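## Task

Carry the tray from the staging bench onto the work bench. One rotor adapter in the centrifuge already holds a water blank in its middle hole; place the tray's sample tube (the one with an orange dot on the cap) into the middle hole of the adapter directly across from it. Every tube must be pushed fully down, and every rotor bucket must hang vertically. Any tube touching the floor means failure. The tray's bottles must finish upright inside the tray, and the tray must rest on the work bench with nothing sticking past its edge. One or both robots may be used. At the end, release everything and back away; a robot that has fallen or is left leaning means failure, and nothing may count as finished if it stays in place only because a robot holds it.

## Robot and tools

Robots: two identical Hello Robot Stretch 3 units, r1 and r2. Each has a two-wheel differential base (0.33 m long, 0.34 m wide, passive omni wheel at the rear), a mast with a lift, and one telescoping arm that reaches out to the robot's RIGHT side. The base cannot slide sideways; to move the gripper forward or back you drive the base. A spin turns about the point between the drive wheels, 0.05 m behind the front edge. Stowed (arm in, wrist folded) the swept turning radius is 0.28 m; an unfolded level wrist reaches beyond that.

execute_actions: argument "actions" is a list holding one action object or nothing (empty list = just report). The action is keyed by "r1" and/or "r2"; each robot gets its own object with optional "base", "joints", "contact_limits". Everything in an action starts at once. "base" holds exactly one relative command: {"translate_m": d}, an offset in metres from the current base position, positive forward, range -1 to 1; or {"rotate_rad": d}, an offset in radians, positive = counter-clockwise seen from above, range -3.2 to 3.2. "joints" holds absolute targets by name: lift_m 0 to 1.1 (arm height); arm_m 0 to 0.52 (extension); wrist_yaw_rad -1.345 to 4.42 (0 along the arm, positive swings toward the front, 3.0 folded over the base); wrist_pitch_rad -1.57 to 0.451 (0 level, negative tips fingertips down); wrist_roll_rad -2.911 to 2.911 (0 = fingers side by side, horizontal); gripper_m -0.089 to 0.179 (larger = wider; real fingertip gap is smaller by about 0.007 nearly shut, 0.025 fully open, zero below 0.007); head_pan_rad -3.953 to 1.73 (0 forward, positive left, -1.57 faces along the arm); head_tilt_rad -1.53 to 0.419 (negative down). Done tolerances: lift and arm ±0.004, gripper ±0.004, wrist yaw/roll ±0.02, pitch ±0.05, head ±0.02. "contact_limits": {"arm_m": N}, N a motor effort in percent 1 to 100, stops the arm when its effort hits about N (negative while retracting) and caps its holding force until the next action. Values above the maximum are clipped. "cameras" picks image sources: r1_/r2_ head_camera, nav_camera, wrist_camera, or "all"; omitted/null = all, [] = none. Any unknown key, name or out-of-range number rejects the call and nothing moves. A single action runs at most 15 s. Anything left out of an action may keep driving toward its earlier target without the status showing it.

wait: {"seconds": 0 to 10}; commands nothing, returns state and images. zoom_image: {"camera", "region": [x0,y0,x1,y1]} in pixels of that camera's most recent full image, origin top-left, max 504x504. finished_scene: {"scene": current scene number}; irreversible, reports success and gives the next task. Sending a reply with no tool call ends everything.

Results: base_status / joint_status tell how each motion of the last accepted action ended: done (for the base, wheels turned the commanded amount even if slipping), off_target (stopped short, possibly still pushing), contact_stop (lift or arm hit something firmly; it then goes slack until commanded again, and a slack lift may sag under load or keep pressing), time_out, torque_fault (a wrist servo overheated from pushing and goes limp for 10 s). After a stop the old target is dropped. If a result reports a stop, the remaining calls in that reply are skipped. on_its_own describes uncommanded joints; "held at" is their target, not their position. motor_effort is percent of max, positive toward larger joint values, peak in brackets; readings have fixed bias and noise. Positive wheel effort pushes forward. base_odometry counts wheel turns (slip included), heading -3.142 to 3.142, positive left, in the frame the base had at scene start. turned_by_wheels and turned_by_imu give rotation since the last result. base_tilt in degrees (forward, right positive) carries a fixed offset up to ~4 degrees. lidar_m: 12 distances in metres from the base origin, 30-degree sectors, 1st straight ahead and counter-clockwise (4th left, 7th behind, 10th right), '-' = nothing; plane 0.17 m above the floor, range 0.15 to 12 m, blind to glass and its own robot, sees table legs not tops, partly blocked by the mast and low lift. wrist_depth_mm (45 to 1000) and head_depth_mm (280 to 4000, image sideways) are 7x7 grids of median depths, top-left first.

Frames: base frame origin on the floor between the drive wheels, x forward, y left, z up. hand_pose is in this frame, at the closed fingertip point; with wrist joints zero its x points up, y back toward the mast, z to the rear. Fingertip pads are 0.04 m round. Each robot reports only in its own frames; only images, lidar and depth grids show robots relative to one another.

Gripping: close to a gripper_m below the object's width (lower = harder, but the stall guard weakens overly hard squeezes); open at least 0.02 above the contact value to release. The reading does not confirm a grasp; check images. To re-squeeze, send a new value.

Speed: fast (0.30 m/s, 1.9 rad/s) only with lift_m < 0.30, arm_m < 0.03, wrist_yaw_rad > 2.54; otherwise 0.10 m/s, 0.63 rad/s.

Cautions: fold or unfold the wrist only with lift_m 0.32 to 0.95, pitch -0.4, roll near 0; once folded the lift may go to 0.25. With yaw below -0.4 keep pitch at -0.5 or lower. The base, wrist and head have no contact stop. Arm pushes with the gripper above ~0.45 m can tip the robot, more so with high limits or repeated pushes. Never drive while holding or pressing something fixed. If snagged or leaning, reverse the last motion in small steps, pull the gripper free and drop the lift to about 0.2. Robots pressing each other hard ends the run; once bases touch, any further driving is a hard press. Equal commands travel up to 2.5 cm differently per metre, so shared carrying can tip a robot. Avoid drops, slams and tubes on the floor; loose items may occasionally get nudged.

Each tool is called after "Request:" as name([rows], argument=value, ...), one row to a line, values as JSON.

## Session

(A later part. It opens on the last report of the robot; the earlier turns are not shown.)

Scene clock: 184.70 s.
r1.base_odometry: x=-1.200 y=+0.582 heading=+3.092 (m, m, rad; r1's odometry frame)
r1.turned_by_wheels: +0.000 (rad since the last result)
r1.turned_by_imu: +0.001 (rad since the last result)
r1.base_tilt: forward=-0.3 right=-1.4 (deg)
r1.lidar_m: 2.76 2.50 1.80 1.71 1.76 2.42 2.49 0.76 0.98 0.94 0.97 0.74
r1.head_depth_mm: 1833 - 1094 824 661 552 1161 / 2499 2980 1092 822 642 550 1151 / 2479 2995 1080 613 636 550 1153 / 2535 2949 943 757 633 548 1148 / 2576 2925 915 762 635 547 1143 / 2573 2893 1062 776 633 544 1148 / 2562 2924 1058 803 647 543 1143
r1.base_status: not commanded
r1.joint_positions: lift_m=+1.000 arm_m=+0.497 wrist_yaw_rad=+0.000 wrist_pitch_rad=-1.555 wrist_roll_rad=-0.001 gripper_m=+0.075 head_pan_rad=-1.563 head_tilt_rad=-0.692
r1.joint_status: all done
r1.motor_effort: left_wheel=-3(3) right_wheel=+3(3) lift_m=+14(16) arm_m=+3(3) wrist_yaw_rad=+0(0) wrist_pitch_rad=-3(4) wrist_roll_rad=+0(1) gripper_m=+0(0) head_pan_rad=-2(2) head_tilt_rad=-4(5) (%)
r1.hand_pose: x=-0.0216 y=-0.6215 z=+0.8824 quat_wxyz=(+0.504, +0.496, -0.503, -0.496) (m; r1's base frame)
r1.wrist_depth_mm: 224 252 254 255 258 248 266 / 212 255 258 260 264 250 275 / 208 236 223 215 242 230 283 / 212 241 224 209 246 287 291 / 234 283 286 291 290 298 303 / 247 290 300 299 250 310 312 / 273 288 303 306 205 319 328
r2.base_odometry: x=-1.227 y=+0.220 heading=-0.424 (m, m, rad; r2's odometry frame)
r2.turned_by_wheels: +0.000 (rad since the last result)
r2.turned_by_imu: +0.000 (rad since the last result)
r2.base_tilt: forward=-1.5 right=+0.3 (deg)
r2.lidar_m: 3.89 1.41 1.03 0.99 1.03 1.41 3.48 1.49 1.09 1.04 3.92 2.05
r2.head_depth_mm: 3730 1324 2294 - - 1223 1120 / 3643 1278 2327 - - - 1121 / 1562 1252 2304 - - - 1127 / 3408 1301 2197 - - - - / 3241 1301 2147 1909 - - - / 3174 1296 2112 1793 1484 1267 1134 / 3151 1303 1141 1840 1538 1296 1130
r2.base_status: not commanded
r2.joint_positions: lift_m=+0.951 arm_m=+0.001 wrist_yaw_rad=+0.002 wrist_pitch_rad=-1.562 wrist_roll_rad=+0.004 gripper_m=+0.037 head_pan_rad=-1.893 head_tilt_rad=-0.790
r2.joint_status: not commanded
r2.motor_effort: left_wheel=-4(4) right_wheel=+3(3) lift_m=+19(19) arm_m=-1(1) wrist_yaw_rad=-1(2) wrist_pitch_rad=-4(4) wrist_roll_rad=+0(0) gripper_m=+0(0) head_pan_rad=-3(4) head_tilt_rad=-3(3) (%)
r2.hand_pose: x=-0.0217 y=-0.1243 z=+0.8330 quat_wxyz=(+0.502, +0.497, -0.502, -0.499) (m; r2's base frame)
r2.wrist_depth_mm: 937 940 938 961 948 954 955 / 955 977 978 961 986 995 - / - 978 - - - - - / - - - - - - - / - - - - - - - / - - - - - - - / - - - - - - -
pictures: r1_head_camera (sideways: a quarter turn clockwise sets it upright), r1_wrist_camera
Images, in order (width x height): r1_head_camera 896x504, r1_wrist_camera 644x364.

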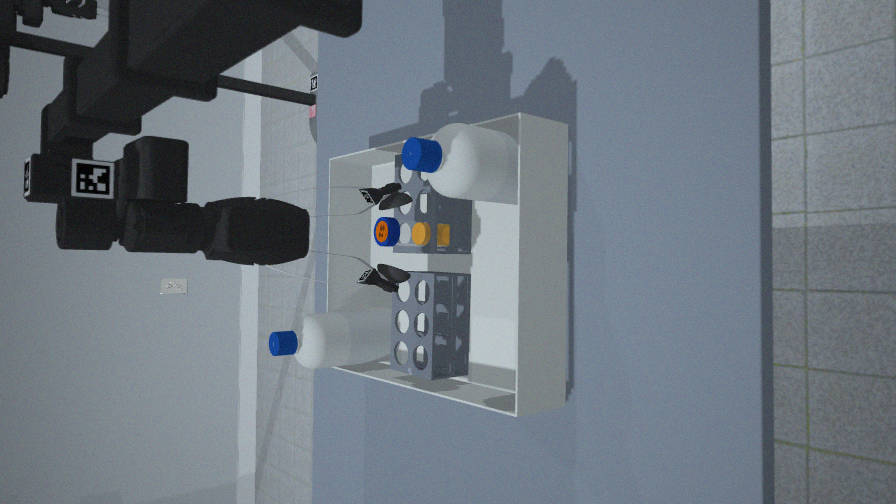

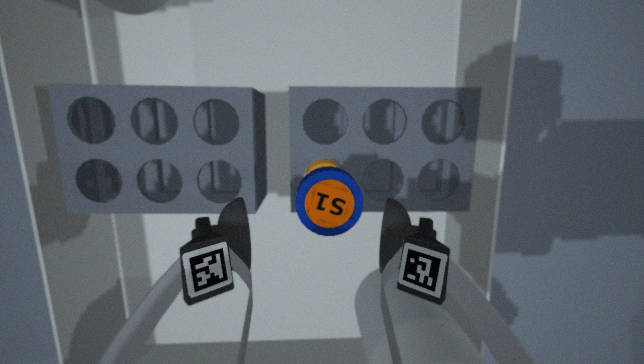

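Request:
execute_actions([
  {"r1":{"base":{"translate_m":-0.005},"joints":{"lift_m":0.975}}},
], cameras=["r1_head_camera","r1_wrist_camera"])

Request:
execute_actions([
  {"r1":{"joints":{"gripper_m":0.015}}},
], cameras=["r1_head_camera","r1_wrist_camera"])

Request:
execute_actions([
  {"r1":{"joints":{"lift_m":1.1}}},
], cameras=["r1_head_camera","r1_wrist_camera"])

Scene clock: 193.27 s.
r1.base_odometry: x=-1.195 y=+0.582 heading=+3.091 (m, m, rad; r1's odometry frame)
r1.turned_by_wheels: +0.000 (rad since the last result)
r1.turned_by_imu: +0.001 (rad since the last result)
r1.base_tilt: forward=-0.2 right=-1.4 (deg)
r1.lidar_m: 2.75 2.50 1.80 1.71 1.76 2.42 2.48 0.76 0.98 0.94 0.97 0.74
r1.head_depth_mm: 2214 - - 799 662 552 1154 / 2558 2991 1085 823 642 551 1156 / 2487 3023 1083 611 634 549 1153 / 2584 2887 939 764 633 549 1151 / 2579 2899 915 762 633 546 1149 / 2585 2901 1061 765 634 545 1144 / 2533 2856 1054 803 648 543 1137
r1.base_status: done
r1.joint_positions: lift_m=+0.975 arm_m=+0.497 wrist_yaw_rad=+0.000 wrist_pitch_rad=-1.555 wrist_roll_rad=-0.001 gripper_m=+0.075 head_pan_rad=-1.563 head_tilt_rad=-0.692
r1.joint_status: all done
r1.motor_effort: left_wheel=-3(10) right_wheel=+3(4) lift_m=+14(16) arm_m=+3(3) wrist_yaw_rad=-1(0) wrist_pitch_rad=-3(3) wrist_roll_rad=+0(0) gripper_m=+1(0) head_pan_rad=-2(2) head_tilt_rad=-5(3) (%)
r1.hand_pose: x=-0.0216 y=-0.6215 z=+0.8574 quat_wxyz=(+0.504, +0.496, -0.503, -0.496) (m; r1's base frame)
r1.wrist_depth_mm: 225 228 230 231 235 203 241 / 208 232 236 236 240 190 249 / 192 186 217 189 218 193 257 / 202 191 223 190 226 205 265 / 206 259 260 135 265 243 276 / 227 266 273 273 251 281 284 / 227 276 280 282 201 288 296
r2.base_odometry: x=-1.227 y=+0.220 heading=-0.424 (m, m, rad; r2's odometry frame)
r2.turned_by_wheels: +0.000 (rad since the last result)
r2.turned_by_imu: +0.000 (rad since the last result)
r2.base_tilt: forward=-1.5 right=+0.3 (deg)
r2.lidar_m: 3.91 1.41 1.03 0.99 1.03 1.40 3.47 1.49 1.09 1.04 3.90 2.05
r2.head_depth_mm: 3718 1316 2316 - - 1229 1121 / 3590 1267 2330 - - - 1121 / 1563 1238 2300 - - - 1122 / 3314 1295 2189 - - - - / 3268 1300 2156 1890 - - - / 3243 1308 2110 1798 1482 1278 1129 / 3085 1302 1128 1840 1522 1295 1142
r2.base_status: not commanded
r2.joint_positions: lift_m=+0.951 arm_m=+0.001 wrist_yaw_rad=+0.002 wrist_pitch_rad=-1.562 wrist_roll_rad=+0.004 gripper_m=+0.037 head_pan_rad=-1.893 head_tilt_rad=-0.790
r2.joint_status: not commanded
r2.motor_effort: left_wheel=-4(4) right_wheel=+3(3) lift_m=+19(19) arm_m=-1(1) wrist_yaw_rad=-2(2) wrist_pitch_rad=-4(4) wrist_roll_rad=+0(1) gripper_m=+0(0) head_pan_rad=-4(3) head_tilt_rad=-3(4) (%)
r2.hand_pose: x=-0.0217 y=-0.1243 z=+0.8330 quat_wxyz=(+0.502, +0.497, -0.502, -0.499) (m; r2's base frame)
r2.wrist_depth_mm: 960 945 959 950 965 953 994 / 975 980 975 972 997 991 983 / - - 982 - - - - / - - - - - - - / - - - - - - - / - - - - - - - / - - - - - - -
pictures: r1_head_camera (sideways: a quarter turn clockwise sets it upright), r1_wrist_camera
Images, in order (width x height): r1_head_camera 896x504, r1_wrist_camera 644x364.

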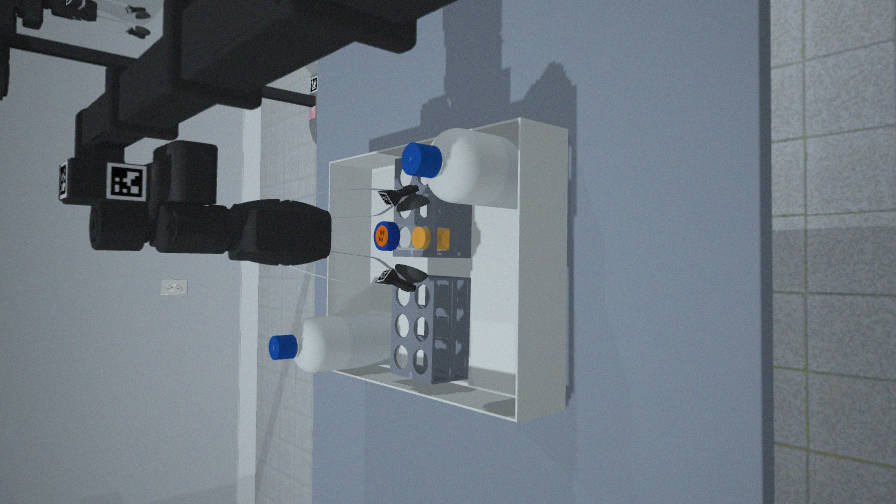

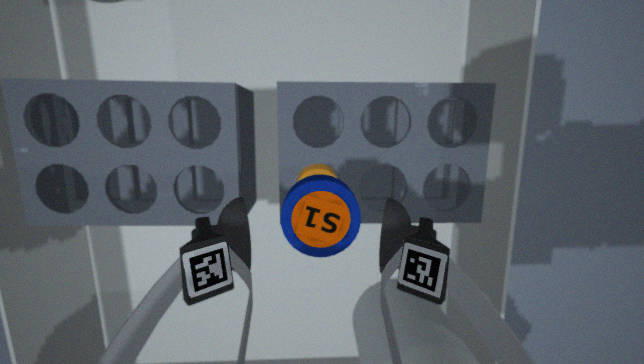

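Scene clock: 194.37 s.
r1.base_odometry: x=-1.195 y=+0.582 heading=+3.091 (m, m, rad; r1's odometry frame)
r1.turned_by_wheels: +0.000 (rad since the last result)
r1.turned_by_imu: +0.000 (rad since the last result)
r1.base_tilt: forward=-0.3 right=-1.4 (deg)
r1.lidar_m: 2.76 2.50 1.81 1.71 1.76 2.42 2.47 0.76 0.98 0.94 0.97 0.74
r1.head_depth_mm: 2194 - - 798 662 554 1162 / 2526 2995 1092 822 642 550 1156 / 2507 3051 1083 612 634 551 1153 / 2572 2868 938 761 634 548 1149 / 2543 2910 913 762 633 546 1151 / 2554 2900 1063 766 633 544 1144 / 2555 2925 1061 805 648 543 1138
r1.base_status: not commanded
r1.joint_positions: lift_m=+0.975 arm_m=+0.497 wrist_yaw_rad=+0.000 wrist_pitch_rad=-1.555 wrist_roll_rad=-0.001 gripper_m=+0.015 head_pan_rad=-1.563 head_tilt_rad=-0.692
r1.joint_status: all done
r1.motor_effort: left_wheel=-3(3) right_wheel=+3(3) lift_m=+14(14) arm_m=+3(4) wrist_yaw_rad=+0(0) wrist_pitch_rad=-3(3) wrist_roll_rad=+0(0) gripper_m=-6(81) head_pan_rad=-1(3) head_tilt_rad=-4(4) (%)
r1.hand_pose: x=-0.0216 y=-0.6215 z=+0.8574 quat_wxyz=(+0.504, +0.496, -0.503, -0.496) (m; r1's base frame)
r1.wrist_depth_mm: 224 228 229 231 234 203 242 / 209 232 234 236 238 191 250 / 192 186 218 189 217 192 257 / 201 191 223 141 228 205 266 / 207 258 260 133 266 242 275 / 227 268 273 274 268 244 286 / 227 274 281 280 201 291 296
r2.base_odometry: x=-1.227 y=+0.220 heading=-0.424 (m, m, rad; r2's odometry frame)
r2.turned_by_wheels: +0.000 (rad since the last result)
r2.turned_by_imu: +0.000 (rad since the last result)
r2.base_tilt: forward=-1.6 right=+0.3 (deg)
r2.lidar_m: 3.91 1.42 1.03 0.99 1.03 1.41 3.47 1.50 1.09 1.04 3.90 2.05
r2.head_depth_mm: 3706 1313 2296 - - 1219 1129 / 3539 1270 2331 - - - 1123 / 1546 1244 2325 - - - 1122 / 3299 1285 2174 - - - - / 3280 1297 2169 1919 - - - / 3238 1308 2115 1801 1479 1274 1130 / 3127 1301 1135 1859 1524 1302 1136
r2.base_status: not commanded
r2.joint_positions: lift_m=+0.951 arm_m=+0.001 wrist_yaw_rad=+0.002 wrist_pitch_rad=-1.562 wrist_roll_rad=+0.004 gripper_m=+0.037 head_pan_rad=-1.893 head_tilt_rad=-0.790
r2.joint_status: not commanded
r2.motor_effort: left_wheel=-4(4) right_wheel=+3(3) lift_m=+19(19) arm_m=-1(1) wrist_yaw_rad=-1(2) wrist_pitch_rad=-4(4) wrist_roll_rad=+1(0) gripper_m=+0(1) head_pan_rad=-4(3) head_tilt_rad=-4(3) (%)
r2.hand_pose: x=-0.0217 y=-0.1243 z=+0.8330 quat_wxyz=(+0.502, +0.497, -0.502, -0.499) (m; r2's base frame)
r2.wrist_depth_mm: 921 946 956 962 949 971 980 / 982 983 979 970 993 976 985 / - 983 - - - - - / - - - - - - - / - - - - - - - / - - - - - - - / - - - - - - -
pictures: r1_head_camera (sideways: a quarter turn clockwise sets it upright), r1_wrist_camera
Images, in order (width x height): r1_head_camera 896x504, r1_wrist_camera 644x364.

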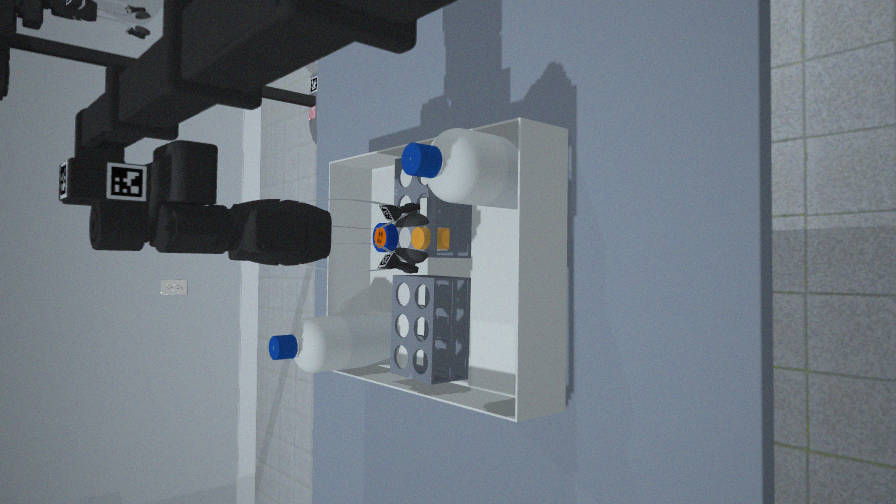

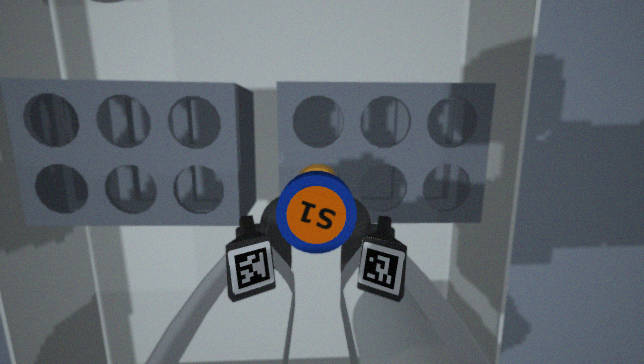

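Scene clock: 196.33 s.
r1.base_odometry: x=-1.195 y=+0.582 heading=+3.091 (m, m, rad; r1's odometry frame)
r1.turned_by_wheels: +0.000 (rad since the last result)
r1.turned_by_imu: +0.000 (rad since the last result)
r1.base_tilt: forward=-0.3 right=-1.4 (deg)
r1.lidar_m: 2.76 2.50 1.81 1.71 1.77 2.41 2.48 0.76 0.98 0.94 0.97 0.74
r1.head_depth_mm: 1916 2942 1096 826 663 553 1163 / 2624 2850 1088 821 643 551 1160 / 2637 2994 1083 612 634 549 1153 / 2541 2960 940 770 636 549 1152 / 2567 2910 911 763 633 546 1144 / 2567 2894 1061 765 633 544 1146 / 2553 2890 1059 804 648 542 1141
r1.base_status: not commanded
r1.joint_positions: lift_m=+1.100 arm_m=+0.497 wrist_yaw_rad=+0.000 wrist_pitch_rad=-1.555 wrist_roll_rad=-0.001 gripper_m=+0.015 head_pan_rad=-1.563 head_tilt_rad=-0.692
r1.joint_status: all done
r1.motor_effort: left_wheel=-3(3) right_wheel=+3(3) lift_m=+22(22) arm_m=+4(3) wrist_yaw_rad=-1(1) wrist_pitch_rad=-3(3) wrist_roll_rad=+0(0) gripper_m=-6(6) head_pan_rad=-3(3) head_tilt_rad=-4(5) (%)
r1.hand_pose: x=-0.0216 y=-0.6215 z=+0.9819 quat_wxyz=(+0.504, +0.496, -0.503, -0.496) (m; r1's base frame)
r1.wrist_depth_mm: 342 277 346 350 351 358 365 / 353 337 357 359 360 372 373 / 364 311 334 364 353 384 386 / 377 347 371 136 369 396 402 / 387 386 393 132 399 407 417 / 403 401 387 389 417 425 431 / 416 420 423 430 252 440 444
r2.base_odometry: x=-1.227 y=+0.220 heading=-0.424 (m, m, rad; r2's odometry frame)
r2.turned_by_wheels: +0.000 (rad since the last result)
r2.turned_by_imu: +0.000 (rad since the last result)
r2.base_tilt: forward=-1.5 right=+0.2 (deg)
r2.lidar_m: 3.91 1.42 1.03 0.99 1.03 1.40 3.48 1.50 1.09 1.04 3.89 2.05
r2.head_depth_mm: 3724 1324 2309 - - 1218 1130 / 3602 1271 2313 - - - 1133 / 3359 1250 2281 - - - 1122 / 3283 1283 2173 - - - - / 3219 1300 2180 1891 - - - / 3222 1302 2093 1761 1488 1270 1136 / 3098 1298 1139 1849 1524 1302 1133
r2.base_status: not commanded
r2.joint_positions: lift_m=+0.951 arm_m=+0.001 wrist_yaw_rad=+0.002 wrist_pitch_rad=-1.562 wrist_roll_rad=+0.004 gripper_m=+0.037 head_pan_rad=-1.893 head_tilt_rad=-0.790
r2.joint_status: not commanded
r2.motor_effort: left_wheel=-4(4) right_wheel=+3(3) lift_m=+19(19) arm_m=-1(1) wrist_yaw_rad=-2(1) wrist_pitch_rad=-4(4) wrist_roll_rad=+0(1) gripper_m=+0(0) head_pan_rad=-3(3) head_tilt_rad=-3(4) (%)
r2.hand_pose: x=-0.0217 y=-0.1243 z=+0.8330 quat_wxyz=(+0.502, +0.497, -0.502, -0.499) (m; r2's base frame)
r2.wrist_depth_mm: 937 951 963 951 967 957 956 / 982 978 981 979 997 989 994 / 992 - 994 - - - - / - - - - - - - / - - - - - - - / - - - - - - - / - - - - - - -
pictures: r1_head_camera (sideways: a quarter turn clockwise sets it upright), r1_wrist_camera
Images, in order (width x height): r1_head_camera 896x504, r1_wrist_camera 644x364.

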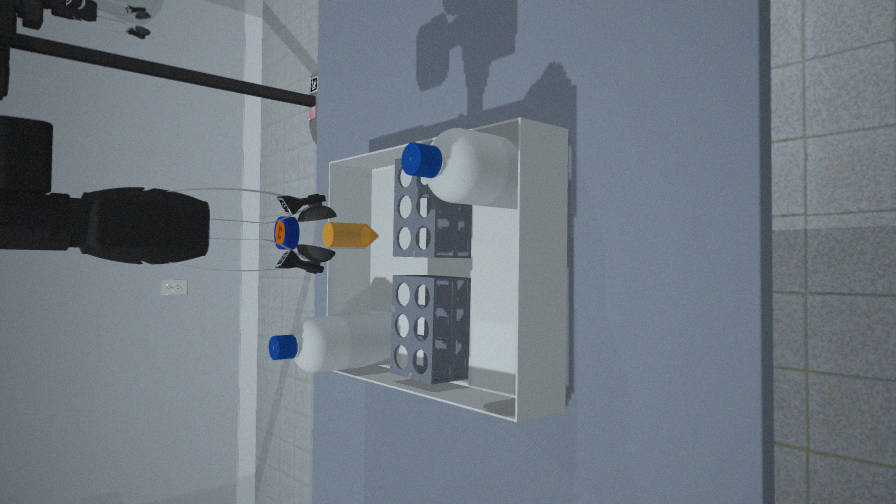

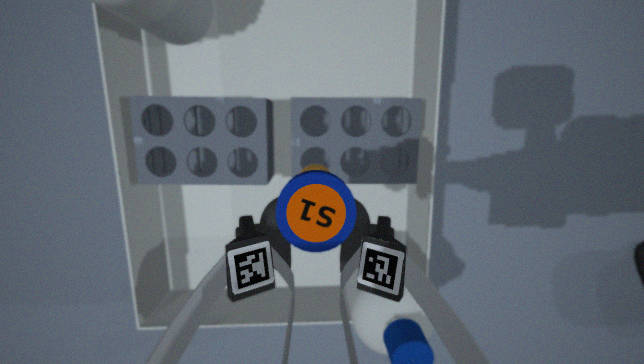

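Request:
execute_actions([
  {"r1":{"joints":{"arm_m":0.0}}},
], cameras=[])

Request:
execute_actions([
  {"r1":{"base":{"rotate_rad":-0.3}}},
], cameras=[])

Request:
execute_actions([
  {"r1":{"base":{"translate_m":-1.0},"joints":{"head_pan_rad":-2.6,"head_tilt_rad":-0.5}}},
], cameras=[])

Request:
execute_actions([
  {"r1":{"base":{"rotate_rad":0.3}}},
], cameras=[])

Request:
execute_actions([
  {"r1":{"base":{"translate_m":-1.0}}},
], cameras=[])

Request:
execute_actions([
  {"r1":{"base":{"translate_m":-1.0}}},
], cameras=["r1_head_camera","r1_nav_camera","r1_wrist_camera"])

Scene clock: 217.13 s.
r1.base_odometry: x=-1.195 y=+0.582 heading=+3.091 (m, m, rad; r1's odometry frame)
r1.turned_by_wheels: +0.000 (rad since the last result)
r1.turned_by_imu: +0.002 (rad since the last result)
r1.base_tilt: forward=-0.3 right=-1.3 (deg)
r1.lidar_m: 2.76 2.50 1.80 1.71 1.76 2.42 2.49 0.76 0.98 0.94 0.97 0.74
r1.head_depth_mm: - - - - - - - / - - - - - - - / - - - - - - - / 2558 2924 1074 772 - - - / 2565 2912 911 762 634 547 1145 / 2559 2909 1061 767 633 545 1146 / 2580 2899 1057 806 648 543 1143
r1.base_status: not commanded
r1.joint_positions: lift_m=+1.100 arm_m=+0.000 wrist_yaw_rad=+0.000 wrist_pitch_rad=-1.555 wrist_roll_rad=-0.001 gripper_m=+0.015 head_pan_rad=-1.563 head_tilt_rad=-0.692
r1.joint_status: all done
r1.motor_effort: left_wheel=-3(3) right_wheel=+3(3) lift_m=+23(22) arm_m=-3(2) wrist_yaw_rad=+0(0) wrist_pitch_rad=-3(3) wrist_roll_rad=+0(0) gripper_m=-5(6) head_pan_rad=-2(3) head_tilt_rad=-5(5) (%)
r1.hand_pose: x=-0.0216 y=-0.1251 z=+0.9819 quat_wxyz=(+0.504, +0.496, -0.503, -0.496) (m; r1's base frame)
r1.wrist_depth_mm: 346 349 351 355 357 362 366 / - - - - - - - / - - - - - - - / - - - 131 - - - / - - - 133 - - - / - - - - - - - / - - - - - - -
r2.base_odometry: x=-1.227 y=+0.220 heading=-0.424 (m, m, rad; r2's odometry frame)
r2.turned_by_wheels: +0.000 (rad since the last result)
r2.turned_by_imu: +0.000 (rad since the last result)
r2.base_tilt: forward=-1.4 right=+0.3 (deg)
r2.lidar_m: 3.91 1.41 1.03 0.99 1.03 1.41 3.48 1.49 1.09 1.04 3.89 2.06
r2.head_depth_mm: 3670 1321 2296 - - 1228 1125 / 3604 1269 2338 - - - 1122 / 3539 1237 2268 - - - 1126 / 3310 1298 2151 - - - - / 3287 1300 2166 1884 - - - / 3188 1310 2110 1780 1488 1266 1130 / 3074 1310 1135 1848 1525 1301 1132
r2.base_status: not commanded
r2.joint_positions: lift_m=+0.951 arm_m=+0.001 wrist_yaw_rad=+0.002 wrist_pitch_rad=-1.562 wrist_roll_rad=+0.004 gripper_m=+0.037 head_pan_rad=-1.893 head_tilt_rad=-0.790
r2.joint_status: not commanded
r2.motor_effort: left_wheel=-4(4) right_wheel=+3(3) lift_m=+19(19) arm_m=-1(1) wrist_yaw_rad=-2(2) wrist_pitch_rad=-4(4) wrist_roll_rad=+0(0) gripper_m=+1(0) head_pan_rad=-3(3) head_tilt_rad=-3(3) (%)
r2.hand_pose: x=-0.0217 y=-0.1243 z=+0.8330 quat_wxyz=(+0.502, +0.497, -0.502, -0.499) (m; r2's base frame)
r2.wrist_depth_mm: 955 953 973 968 970 930 967 / 978 986 969 980 984 - - / 999 998 - - - 998 - / - - - - - - - / - - - - - - - / - - - - - - - / - - - - - - -
pictures: none
No camera images: the call's "cameras" was empty. Leave "cameras" out to get every camera's image.

Scene clock: 218.87 s.
r1.base_odometry: x=-1.195 y=+0.582 heading=+2.792 (m, m, rad; r1's odometry frame)
r1.turned_by_wheels: -0.300 (rad since the last result)
r1.turned_by_imu: -0.300 (rad since the last result)
r1.base_tilt: forward=-0.3 right=-1.5 (deg)
r1.lidar_m: 0.74 2.76 2.07 1.71 1.71 1.95 3.20 0.76 1.12 0.94 0.94 1.06
r1.head_depth_mm: - - - - - - - / - - - - - - - / - - - - - - - / 1941 3050 1077 872 - - - / 2601 2981 1074 608 633 546 1148 / 2534 2857 1068 771 621 545 1104 / 2464 2752 2600 756 613 543 1079
r1.base_status: done
r1.joint_positions: lift_m=+1.100 arm_m=+0.000 wrist_yaw_rad=+0.000 wrist_pitch_rad=-1.555 wrist_roll_rad=-0.001 gripper_m=+0.015 head_pan_rad=-1.563 head_tilt_rad=-0.692
r1.joint_status: not commanded
r1.motor_effort: left_wheel=+6(13) right_wheel=-3(7) lift_m=+22(22) arm_m=-3(3) wrist_yaw_rad=-1(0) wrist_pitch_rad=-3(3) wrist_roll_rad=+0(0) gripper_m=-6(6) head_pan_rad=-3(3) head_tilt_rad=-4(4) (%)
r1.hand_pose: x=-0.0216 y=-0.1251 z=+0.9819 quat_wxyz=(+0.504, +0.496, -0.503, -0.496) (m; r1's base frame)
r1.wrist_depth_mm: 345 346 351 365 - - - / 356 356 - - - - - / - - - - - - - / - - - 131 - - - / - - - 133 - - - / - - - - - - - / - - - - - - -
r2.base_odometry: x=-1.227 y=+0.220 heading=-0.424 (m, m, rad; r2's odometry frame)
r2.turned_by_wheels: +0.000 (rad since the last result)
r2.turned_by_imu: +0.000 (rad since the last result)
r2.base_tilt: forward=-1.5 right=+0.2 (deg)
r2.lidar_m: 3.88 1.42 1.03 0.99 1.03 1.40 3.48 1.50 1.09 1.04 3.89 2.05
r2.head_depth_mm: 3796 1317 2295 - - 1227 1123 / 3570 1273 2353 - - - 1126 / 3603 1246 2274 - - - 1125 / 3263 1296 2223 - - - - / 3335 1298 2160 1898 - - - / 3178 1303 2101 1785 1488 1264 1133 / 3125 1311 1129 1856 1510 1301 1134
r2.base_status: not commanded
r2.joint_positions: lift_m=+0.951 arm_m=+0.001 wrist_yaw_rad=+0.002 wrist_pitch_rad=-1.562 wrist_roll_rad=+0.004 gripper_m=+0.037 head_pan_rad=-1.893 head_tilt_rad=-0.790
r2.joint_status: not commanded
r2.motor_effort: left_wheel=-4(4) right_wheel=+3(3) lift_m=+19(19) arm_m=-1(1) wrist_yaw_rad=-2(3) wrist_pitch_rad=-4(4) wrist_roll_rad=+1(0) gripper_m=+0(0) head_pan_rad=-3(3) head_tilt_rad=-3(4) (%)
r2.hand_pose: x=-0.0217 y=-0.1243 z=+0.8330 quat_wxyz=(+0.502, +0.497, -0.502, -0.499) (m; r2's base frame)
r2.wrist_depth_mm: 969 947 969 966 957 949 961 / 983 960 990 989 - 996 989 / - - 998 - - - - / - - - - - - - / - - - - - - - / - - - - - - - / - - - - - - -
pictures: none
No camera images: the call's "cameras" was empty. Leave "cameras" out to get every camera's image.

Scene clock: 230.03 s.
r1.base_odometry: x=-0.256 y=+0.239 heading=+2.792 (m, m, rad; r1's odometry frame)
r1.turned_by_wheels: +0.000 (rad since the last result)
r1.turned_by_imu: +0.001 (rad since the last result)
r1.base_tilt: forward=-0.3 right=-1.5 (deg)
r1.lidar_m: 1.74 3.15 1.67 1.43 1.42 1.59 2.62 1.64 1.97 3.31 0.64 1.41
r1.head_depth_mm: - - - 2537 1932 1525 1262 / - - - 2484 1927 1519 1253 / - - - 2622 1925 1518 1252 / - - - 2597 1912 1516 1246 / - - 3240 2487 1906 1509 1247 / - - 2905 2566 1898 1498 1245 / - - 3211 - - 1497 1241
r1.base_status: done
r1.joint_positions: lift_m=+1.100 arm_m=+0.000 wrist_yaw_rad=+0.000 wrist_pitch_rad=-1.555 wrist_roll_rad=-0.001 gripper_m=+0.015 head_pan_rad=-2.593 head_tilt_rad=-0.507
r1.joint_status: all done
r1.motor_effort: left_wheel=+6(7) right_wheel=-3(6) lift_m=+23(23) arm_m=-3(3) wrist_yaw_rad=+0(0) wrist_pitch_rad=-3(3) wrist_roll_rad=+0(0) gripper_m=-6(6) head_pan_rad=-3(32) head_tilt_rad=+3(16) (%)
r1.hand_pose: x=-0.0216 y=-0.1251 z=+0.9819 quat_wxyz=(+0.504, +0.496, -0.503, -0.496) (m; r1's base frame)
r1.wrist_depth_mm: - - - - - - - / - - - - - - - / - - - - - - - / - - - 131 - - - / - - - 133 - - - / - - - - - - - / - - - - - - -
r2.base_odometry: x=-1.227 y=+0.220 heading=-0.424 (m, m, rad; r2's odometry frame)
r2.turned_by_wheels: +0.000 (rad since the last result)
r2.turned_by_imu: +0.000 (rad since the last result)
r2.base_tilt: forward=-1.5 right=+0.3 (deg)
r2.lidar_m: 3.91 1.42 1.03 0.99 1.03 1.40 3.46 1.49 1.09 1.04 3.91 2.05
r2.head_depth_mm: 3715 1314 2334 - - 1226 1121 / 3600 1274 2313 - - - 1130 / 3442 1242 2270 - - - 1123 / 3327 1299 2241 - - - - / 3309 1290 2173 1892 - - - / 3110 1293 2109 1802 1496 1270 1128 / 3097 1304 1136 1845 1522 1292 1128
r2.base_status: not commanded
r2.joint_positions: lift_m=+0.951 arm_m=+0.001 wrist_yaw_rad=+0.002 wrist_pitch_rad=-1.562 wrist_roll_rad=+0.004 gripper_m=+0.037 head_pan_rad=-1.893 head_tilt_rad=-0.790
r2.joint_status: not commanded
r2.motor_effort: left_wheel=-4(4) right_wheel=+3(3) lift_m=+19(19) arm_m=-1(1) wrist_yaw_rad=-2(3) wrist_pitch_rad=-4(4) wrist_roll_rad=+0(0) gripper_m=+0(0) head_pan_rad=-3(4) head_tilt_rad=-3(3) (%)
r2.hand_pose: x=-0.0217 y=-0.1243 z=+0.8330 quat_wxyz=(+0.502, +0.497, -0.502, -0.499) (m; r2's base frame)
r2.wrist_depth_mm: 963 972 934 953 955 968 960 / 969 994 989 943 976 976 995 / 998 - - 999 - - - / - - - - - - - / - - - - - - - / - - - - - - - / - - - - - - -
pictures: none
No camera images: the call's "cameras" was empty. Leave "cameras" out to get every camera's image.

Scene clock: 231.77 s.
r1.base_odometry: x=-0.256 y=+0.239 heading=+3.092 (m, m, rad; r1's odometry frame)
r1.turned_by_wheels: +0.300 (rad since the last result)
r1.turned_by_imu: +0.301 (rad since the last result)
r1.base_tilt: forward=-0.3 right=-1.4 (deg)
r1.lidar_m: 3.68 2.05 1.46 1.42 1.47 1.98 2.99 1.64 3.45 1.26 0.64 1.74
r1.head_depth_mm: - - - 2492 1945 1523 1260 / - - - 2519 1933 1521 1259 / - - - 2368 1927 1510 1250 / - - - 2630 1908 1517 1255 / - - 3299 2440 1921 1509 1246 / - - 3451 2606 1924 1502 1241 / - - 3467 - - 1504 1244
r1.base_status: done
r1.joint_positions: lift_m=+1.100 arm_m=+0.000 wrist_yaw_rad=+0.000 wrist_pitch_rad=-1.555 wrist_roll_rad=-0.001 gripper_m=+0.015 head_pan_rad=-2.593 head_tilt_rad=-0.507
r1.joint_status: not commanded
r1.motor_effort: left_wheel=-4(10) right_wheel=+3(7) lift_m=+22(22) arm_m=-3(3) wrist_yaw_rad=+0(0) wrist_pitch_rad=-3(3) wrist_roll_rad=+0(0) gripper_m=-5(6) head_pan_rad=-2(3) head_tilt_rad=+3(4) (%)
r1.hand_pose: x=-0.0216 y=-0.1251 z=+0.9819 quat_wxyz=(+0.504, +0.496, -0.503, -0.496) (m; r1's base frame)
r1.wrist_depth_mm: - - - - - - - / - - - - - - - / - - - - - - - / - - - 131 - - - / - - - 133 - - - / - - - - - - - / - - - - - - -
r2.base_odometry: x=-1.227 y=+0.220 heading=-0.424 (m, m, rad; r2's odometry frame)
r2.turned_by_wheels: +0.000 (rad since the last result)
r2.turned_by_imu: +0.000 (rad since the last result)
r2.base_tilt: forward=-1.5 right=+0.3 (deg)
r2.lidar_m: 3.89 1.41 1.03 0.99 1.03 1.41 3.47 1.50 1.09 1.04 3.90 2.05
r2.head_depth_mm: 3720 1314 2287 - - 1222 1125 / 3669 1273 2334 - - - 1126 / 3438 1257 2291 - - - 1123 / 3344 1289 2254 - - - - / 3345 1303 2167 1891 - - - / 3196 1299 2110 1790 1502 1272 1134 / 3087 1310 1139 1836 1532 1304 1128
r2.base_status: not commanded
r2.joint_positions: lift_m=+0.951 arm_m=+0.001 wrist_yaw_rad=+0.002 wrist_pitch_rad=-1.562 wrist_roll_rad=+0.004 gripper_m=+0.037 head_pan_rad=-1.893 head_tilt_rad=-0.790
r2.joint_status: not commanded
r2.motor_effort: left_wheel=-4(4) right_wheel=+3(3) lift_m=+19(19) arm_m=-1(1) wrist_yaw_rad=-1(2) wrist_pitch_rad=-4(4) wrist_roll_rad=+0(1) gripper_m=+0(0) head_pan_rad=-4(3) head_tilt_rad=-4(4) (%)
r2.hand_pose: x=-0.0217 y=-0.1243 z=+0.8330 quat_wxyz=(+0.502, +0.497, -0.502, -0.499) (m; r2's base frame)
r2.wrist_depth_mm: 950 952 947 953 962 942 961 / 957 978 987 995 984 988 - / 992 - - - - 996 - / - - - - - - - / - - - - - - - / - - - - - - - / - - - - - - -
pictures: none
No camera images: the call's "cameras" was empty. Leave "cameras" out to get every camera's image.

Scene clock: 243.00 s.
r1.base_odometry: x=+0.743 y=+0.189 heading=+3.091 (m, m, rad; r1's odometry frame)
r1.turned_by_wheels: +0.000 (rad since the last result)
r1.turned_by_imu: +0.001 (rad since the last result)
r1.base_tilt: forward=-0.2 right=-1.4 (deg)
r1.lidar_m: 2.69 2.00 1.46 1.40 1.45 1.95 2.51 1.84 0.82 3.31 1.75 1.35
r1.head_depth_mm: - - - 2505 1950 1529 1262 / - - - 2488 1932 1526 1255 / - - - 2461 1916 1513 1251 / - - - 2474 1913 1512 1250 / - - 1348 1264 1914 1503 1248 / - - 1434 1067 1841 1384 1250 / - - 1431 - - 1460 1243
r1.base_status: done
r1.joint_positions: lift_m=+1.100 arm_m=+0.000 wrist_yaw_rad=+0.000 wrist_pitch_rad=-1.555 wrist_roll_rad=-0.001 gripper_m=+0.015 head_pan_rad=-2.593 head_tilt_rad=-0.507
r1.joint_status: not commanded
r1.motor_effort: left_wheel=-4(10) right_wheel=+3(3) lift_m=+23(22) arm_m=-3(3) wrist_yaw_rad=+0(0) wrist_pitch_rad=-3(3) wrist_roll_rad=+0(0) gripper_m=-6(6) head_pan_rad=-3(2) head_tilt_rad=+4(3) (%)
r1.hand_pose: x=-0.0216 y=-0.1251 z=+0.9819 quat_wxyz=(+0.504, +0.496, -0.503, -0.496) (m; r1's base frame)
r1.wrist_depth_mm: - - - - - - - / - - - - - - - / - - - - - - - / - - - 131 - - - / - - - 132 - - - / - - - - - - - / - - - - - - -
r2.base_odometry: x=-1.227 y=+0.220 heading=-0.424 (m, m, rad; r2's odometry frame)
r2.turned_by_wheels: +0.000 (rad since the last result)
r2.turned_by_imu: +0.000 (rad since the last result)
r2.base_tilt: forward=-1.5 right=+0.2 (deg)
r2.lidar_m: 3.89 1.41 1.04 0.99 1.03 1.40 3.46 1.49 1.09 1.04 2.64 2.05
r2.head_depth_mm: 3686 1324 2331 - - 1222 1123 / 3561 1274 2344 - - - 1122 / 3455 1244 2306 - - - 1131 / 3357 1300 2238 - - - - / 3325 1297 2171 1895 - - - / 3201 1295 2077 1780 1478 1272 1126 / 3064 1310 1134 1839 1526 1297 1126
r2.base_status: not commanded
r2.joint_positions: lift_m=+0.951 arm_m=+0.001 wrist_yaw_rad=+0.002 wrist_pitch_rad=-1.562 wrist_roll_rad=+0.004 gripper_m=+0.037 head_pan_rad=-1.893 head_tilt_rad=-0.790
r2.joint_status: not commanded
r2.motor_effort: left_wheel=-4(4) right_wheel=+3(3) lift_m=+19(19) arm_m=-1(1) wrist_yaw_rad=-3(1) wrist_pitch_rad=-4(4) wrist_roll_rad=+0(0) gripper_m=+0(0) head_pan_rad=-4(3) head_tilt_rad=-4(4) (%)
r2.hand_pose: x=-0.0217 y=-0.1243 z=+0.8330 quat_wxyz=(+0.502, +0.497, -0.502, -0.499) (m; r2's base frame)
r2.wrist_depth_mm: 961 958 964 944 952 980 960 / 963 - 965 981 979 978 997 / - - - - - - - / - - - - - - - / - - - - - - - / - - - - - - - / - - - - - - -
pictures: none
No camera images: the call's "cameras" was empty. Leave "cameras" out to get every camera's image.

Scene clock: 254.23 s.
r1.base_odometry: x=+1.742 y=+0.139 heading=+3.091 (m, m, rad; r1's odometry frame)
r1.turned_by_wheels: +0.000 (rad since the last result)
r1.turned_by_imu: +0.001 (rad since the last result)
r1.base_tilt: forward=-0.2 right=-1.5 (deg)
r1.lidar_m: 2.30 2.00 1.44 1.38 1.42 1.92 3.01 1.15 1.34 1.29 0.77 2.29
r1.head_depth_mm: - - - 2494 1930 1538 1256 / - - - 2506 1939 1532 1254 / - - - 1872 1919 1511 1257 / - - - 1573 1726 1516 1253 / - - 1610 1269 1720 1522 1247 / - - 1682 1121 1829 1503 1247 / - - 1425 - - 1505 1237
r1.base_status: done
r1.joint_positions: lift_m=+1.100 arm_m=+0.000 wrist_yaw_rad=+0.000 wrist_pitch_rad=-1.555 wrist_roll_rad=-0.001 gripper_m=+0.015 head_pan_rad=-2.593 head_tilt_rad=-0.507
r1.joint_status: not commanded
r1.motor_effort: left_wheel=-3(10) right_wheel=+3(4) lift_m=+22(22) arm_m=-3(3) wrist_yaw_rad=+0(0) wrist_pitch_rad=-3(2) wrist_roll_rad=-1(0) gripper_m=-6(6) head_pan_rad=-3(3) head_tilt_rad=+3(4) (%)
r1.hand_pose: x=-0.0216 y=-0.1251 z=+0.9819 quat_wxyz=(+0.504, +0.496, -0.503, -0.496) (m; r1's base frame)
r1.wrist_depth_mm: - - - - - - - / - - - - - - - / - - - - - - - / - - - 131 - - - / - - - 132 - - - / - - - - - - - / - - - - - - -
r2.base_odometry: x=-1.227 y=+0.220 heading=-0.424 (m, m, rad; r2's odometry frame)
r2.turned_by_wheels: +0.000 (rad since the last result)
r2.turned_by_imu: +0.000 (rad since the last result)
r2.base_tilt: forward=-1.5 right=+0.3 (deg)
r2.lidar_m: 3.90 1.41 1.03 0.99 1.03 1.41 3.46 1.49 1.09 1.04 3.21 2.05
r2.head_depth_mm: 3710 1323 2316 - - 1224 1127 / 3606 1273 2315 - - - 1122 / 3456 1255 2287 - - - 1132 / 3333 1297 2263 - - - - / 3356 1297 2171 1884 - - - / 3195 1304 2099 1789 1485 1274 1134 / 3120 1302 1139 1826 1513 1296 1137
r2.base_status: not commanded
r2.joint_positions: lift_m=+0.951 arm_m=+0.001 wrist_yaw_rad=+0.002 wrist_pitch_rad=-1.562 wrist_roll_rad=+0.004 gripper_m=+0.037 head_pan_rad=-1.893 head_tilt_rad=-0.790
r2.joint_status: not commanded
r2.motor_effort: left_wheel=-4(4) right_wheel=+3(3) lift_m=+19(19) arm_m=-1(1) wrist_yaw_rad=-1(2) wrist_pitch_rad=-4(4) wrist_roll_rad=+0(0) gripper_m=+0(0) head_pan_rad=-3(4) head_tilt_rad=-3(3) (%)
r2.hand_pose: x=-0.0217 y=-0.1243 z=+0.8330 quat_wxyz=(+0.502, +0.497, -0.502, -0.499) (m; r2's base frame)
r2.wrist_depth_mm: 951 949 943 966 982 968 959 / 970 994 988 996 998 987 980 / - - - - - - 997 / - - - - - - - / - - - - - - - / - - - - - - - / - - - - - - -
pictures: r1_head_camera (sideways: a quarter turn clockwise sets it upright), r1_nav_camera (sideways: a quarter turn counterclockwise sets it upright), r1_wrist_camera
Images, in order (width x height): r1_head_camera 896x504, r1_nav_camera 672x504, r1_wrist_camera 644x364.

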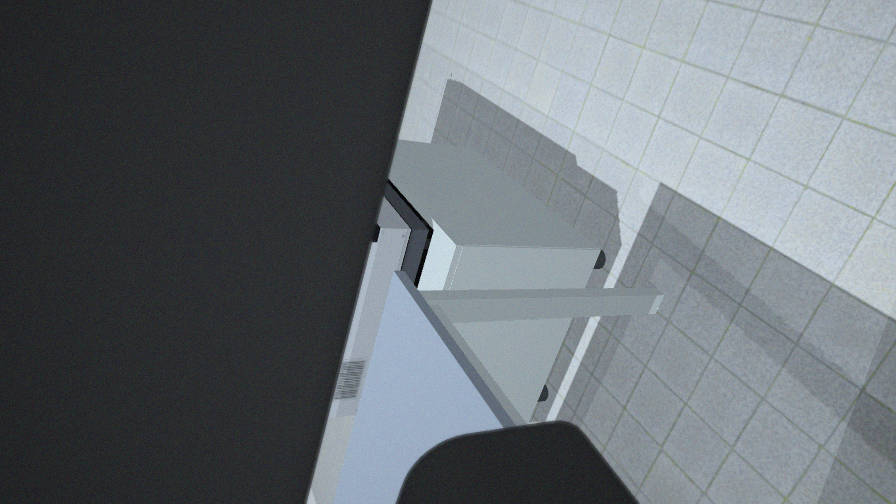

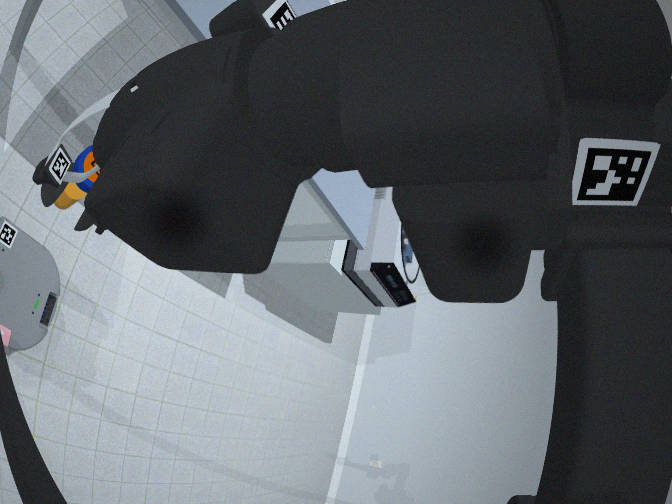

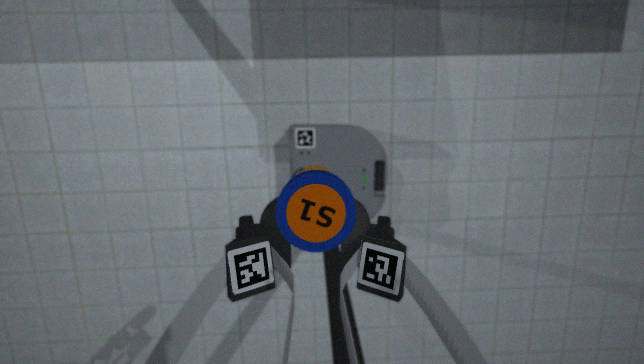

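Request:
execute_actions([
  {"r1":{"base":{"translate_m":-1.0},"joints":{"head_pan_rad":-1.75,"head_tilt_rad":-0.75,"arm_m":0.3}}},
], cameras=["r1_head_camera","r1_nav_camera","r1_wrist_camera"])

Scene clock: 274.83 s.
r1.base_odometry: x=+2.740 y=+0.088 heading=+3.091 (m, m, rad; r1's odometry frame)
r1.turned_by_wheels: +0.000 (rad since the last result)
r1.turned_by_imu: +0.004 (rad since the last result)
r1.base_tilt: forward=-0.2 right=-1.3 (deg)
r1.lidar_m: 3.23 1.97 1.42 1.36 1.40 1.89 2.04 0.92 0.66 0.65 1.35 1.57
r1.head_depth_mm: 1128 1246 985 975 1211 1315 1140 / 1101 1235 910 938 1152 1310 1140 / 1086 1202 948 965 1097 1299 1138 / 1117 1217 1255 1112 1129 1275 1133 / - - 2330 1706 1497 1269 1126 / 2825 3040 973 840 1494 1295 1124 / 2812 2991 965 833 1526 1295 1123
r1.base_status: done
r1.joint_positions: lift_m=+1.100 arm_m=+0.300 wrist_yaw_rad=+0.000 wrist_pitch_rad=-1.555 wrist_roll_rad=-0.001 gripper_m=+0.015 head_pan_rad=-1.757 head_tilt_rad=-0.741
r1.joint_status: all done
r1.motor_effort: left_wheel=-3(9) right_wheel=+3(4) lift_m=+23(22) arm_m=+4(4) wrist_yaw_rad=+0(1) wrist_pitch_rad=-3(3) wrist_roll_rad=+0(0) gripper_m=-6(5) head_pan_rad=+2(30) head_tilt_rad=-5(24) (%)
r1.hand_pose: x=-0.0216 y=-0.4244 z=+0.9819 quat_wxyz=(+0.504, +0.496, -0.503, -0.496) (m; r1's base frame)
r1.wrist_depth_mm: - - - 982 563 571 583 / - - - - - - - / - - - - - - - / - - - 136 - - - / - - - 133 - - - / - - - - - - - / - - - - - - -
r2.base_odometry: x=-1.227 y=+0.220 heading=-0.424 (m, m, rad; r2's odometry frame)
r2.turned_by_wheels: +0.000 (rad since the last result)
r2.turned_by_imu: +0.000 (rad since the last result)
r2.base_tilt: forward=-1.5 right=+0.3 (deg)
r2.lidar_m: 3.91 1.41 1.03 0.99 1.03 1.41 3.47 1.49 1.09 1.04 3.90 2.05
r2.head_depth_mm: 3762 1323 2320 - - 1226 1130 / 3550 1270 2343 - - - 1124 / 3515 1240 2286 - - - 1130 / 3350 1298 2260 - - - - / 3307 1295 2163 1895 - - - / 3208 1312 2073 1792 1487 1275 1135 / 3086 1305 1133 1824 1528 1296 1130
r2.base_status: not commanded
r2.joint_positions: lift_m=+0.951 arm_m=+0.001 wrist_yaw_rad=+0.002 wrist_pitch_rad=-1.562 wrist_roll_rad=+0.004 gripper_m=+0.037 head_pan_rad=-1.893 head_tilt_rad=-0.790
r2.joint_status: not commanded
r2.motor_effort: left_wheel=-4(4) right_wheel=+3(3) lift_m=+19(19) arm_m=-1(2) wrist_yaw_rad=-3(2) wrist_pitch_rad=-4(4) wrist_roll_rad=+0(0) gripper_m=+0(0) head_pan_rad=-4(4) head_tilt_rad=-4(3) (%)
r2.hand_pose: x=-0.0217 y=-0.1243 z=+0.8330 quat_wxyz=(+0.502, +0.497, -0.502, -0.499) (m; r2's base frame)
r2.wrist_depth_mm: 952 962 958 959 969 968 955 / 996 989 - 959 985 977 983 / 988 - - - - - - / - - - - - - - / - - - - - - - / - - - - - - - / - - - - - - -
pictures: r1_head_camera (sideways: a quarter turn clockwise sets it upright), r1_nav_camera (sideways: a quarter turn counterclockwise sets it upright), r1_wrist_camera
Images, in order (width x height): r1_head_camera 896x504, r1_nav_camera 672x504, r1_wrist_camera 644x364.

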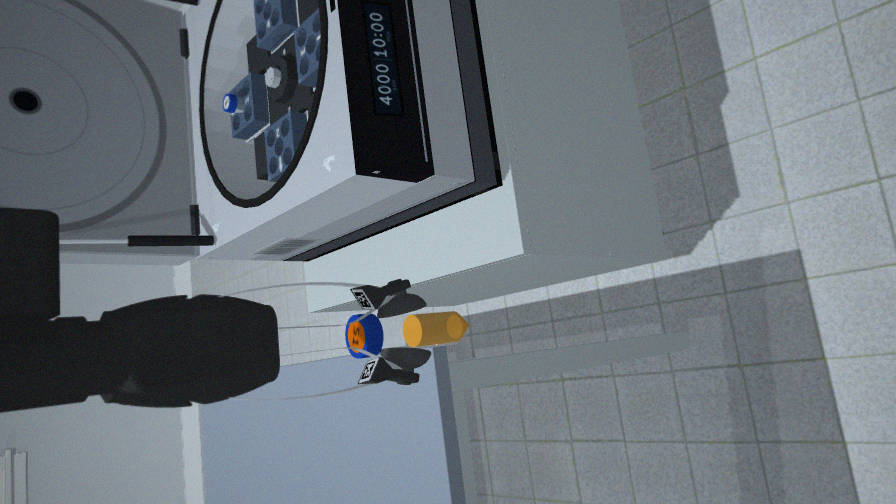

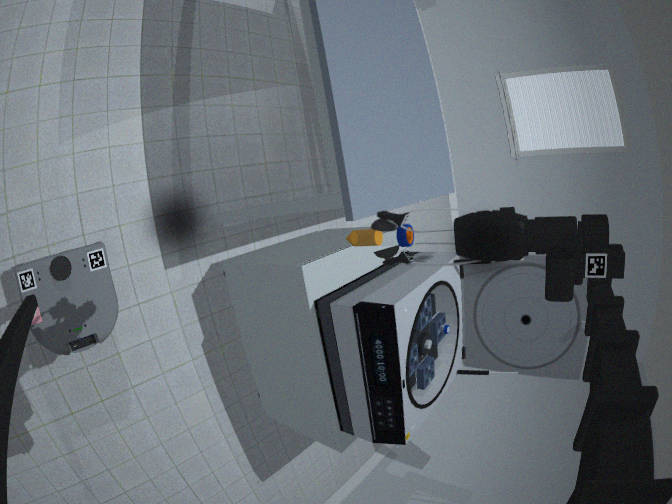

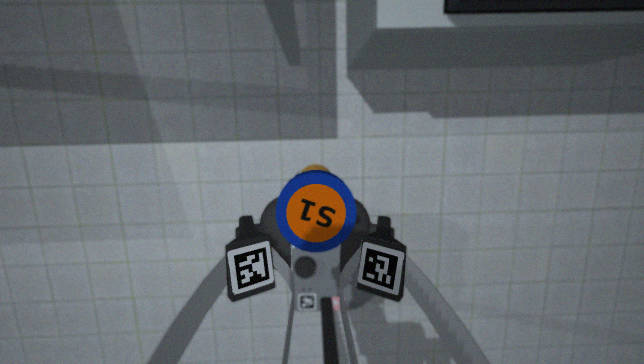

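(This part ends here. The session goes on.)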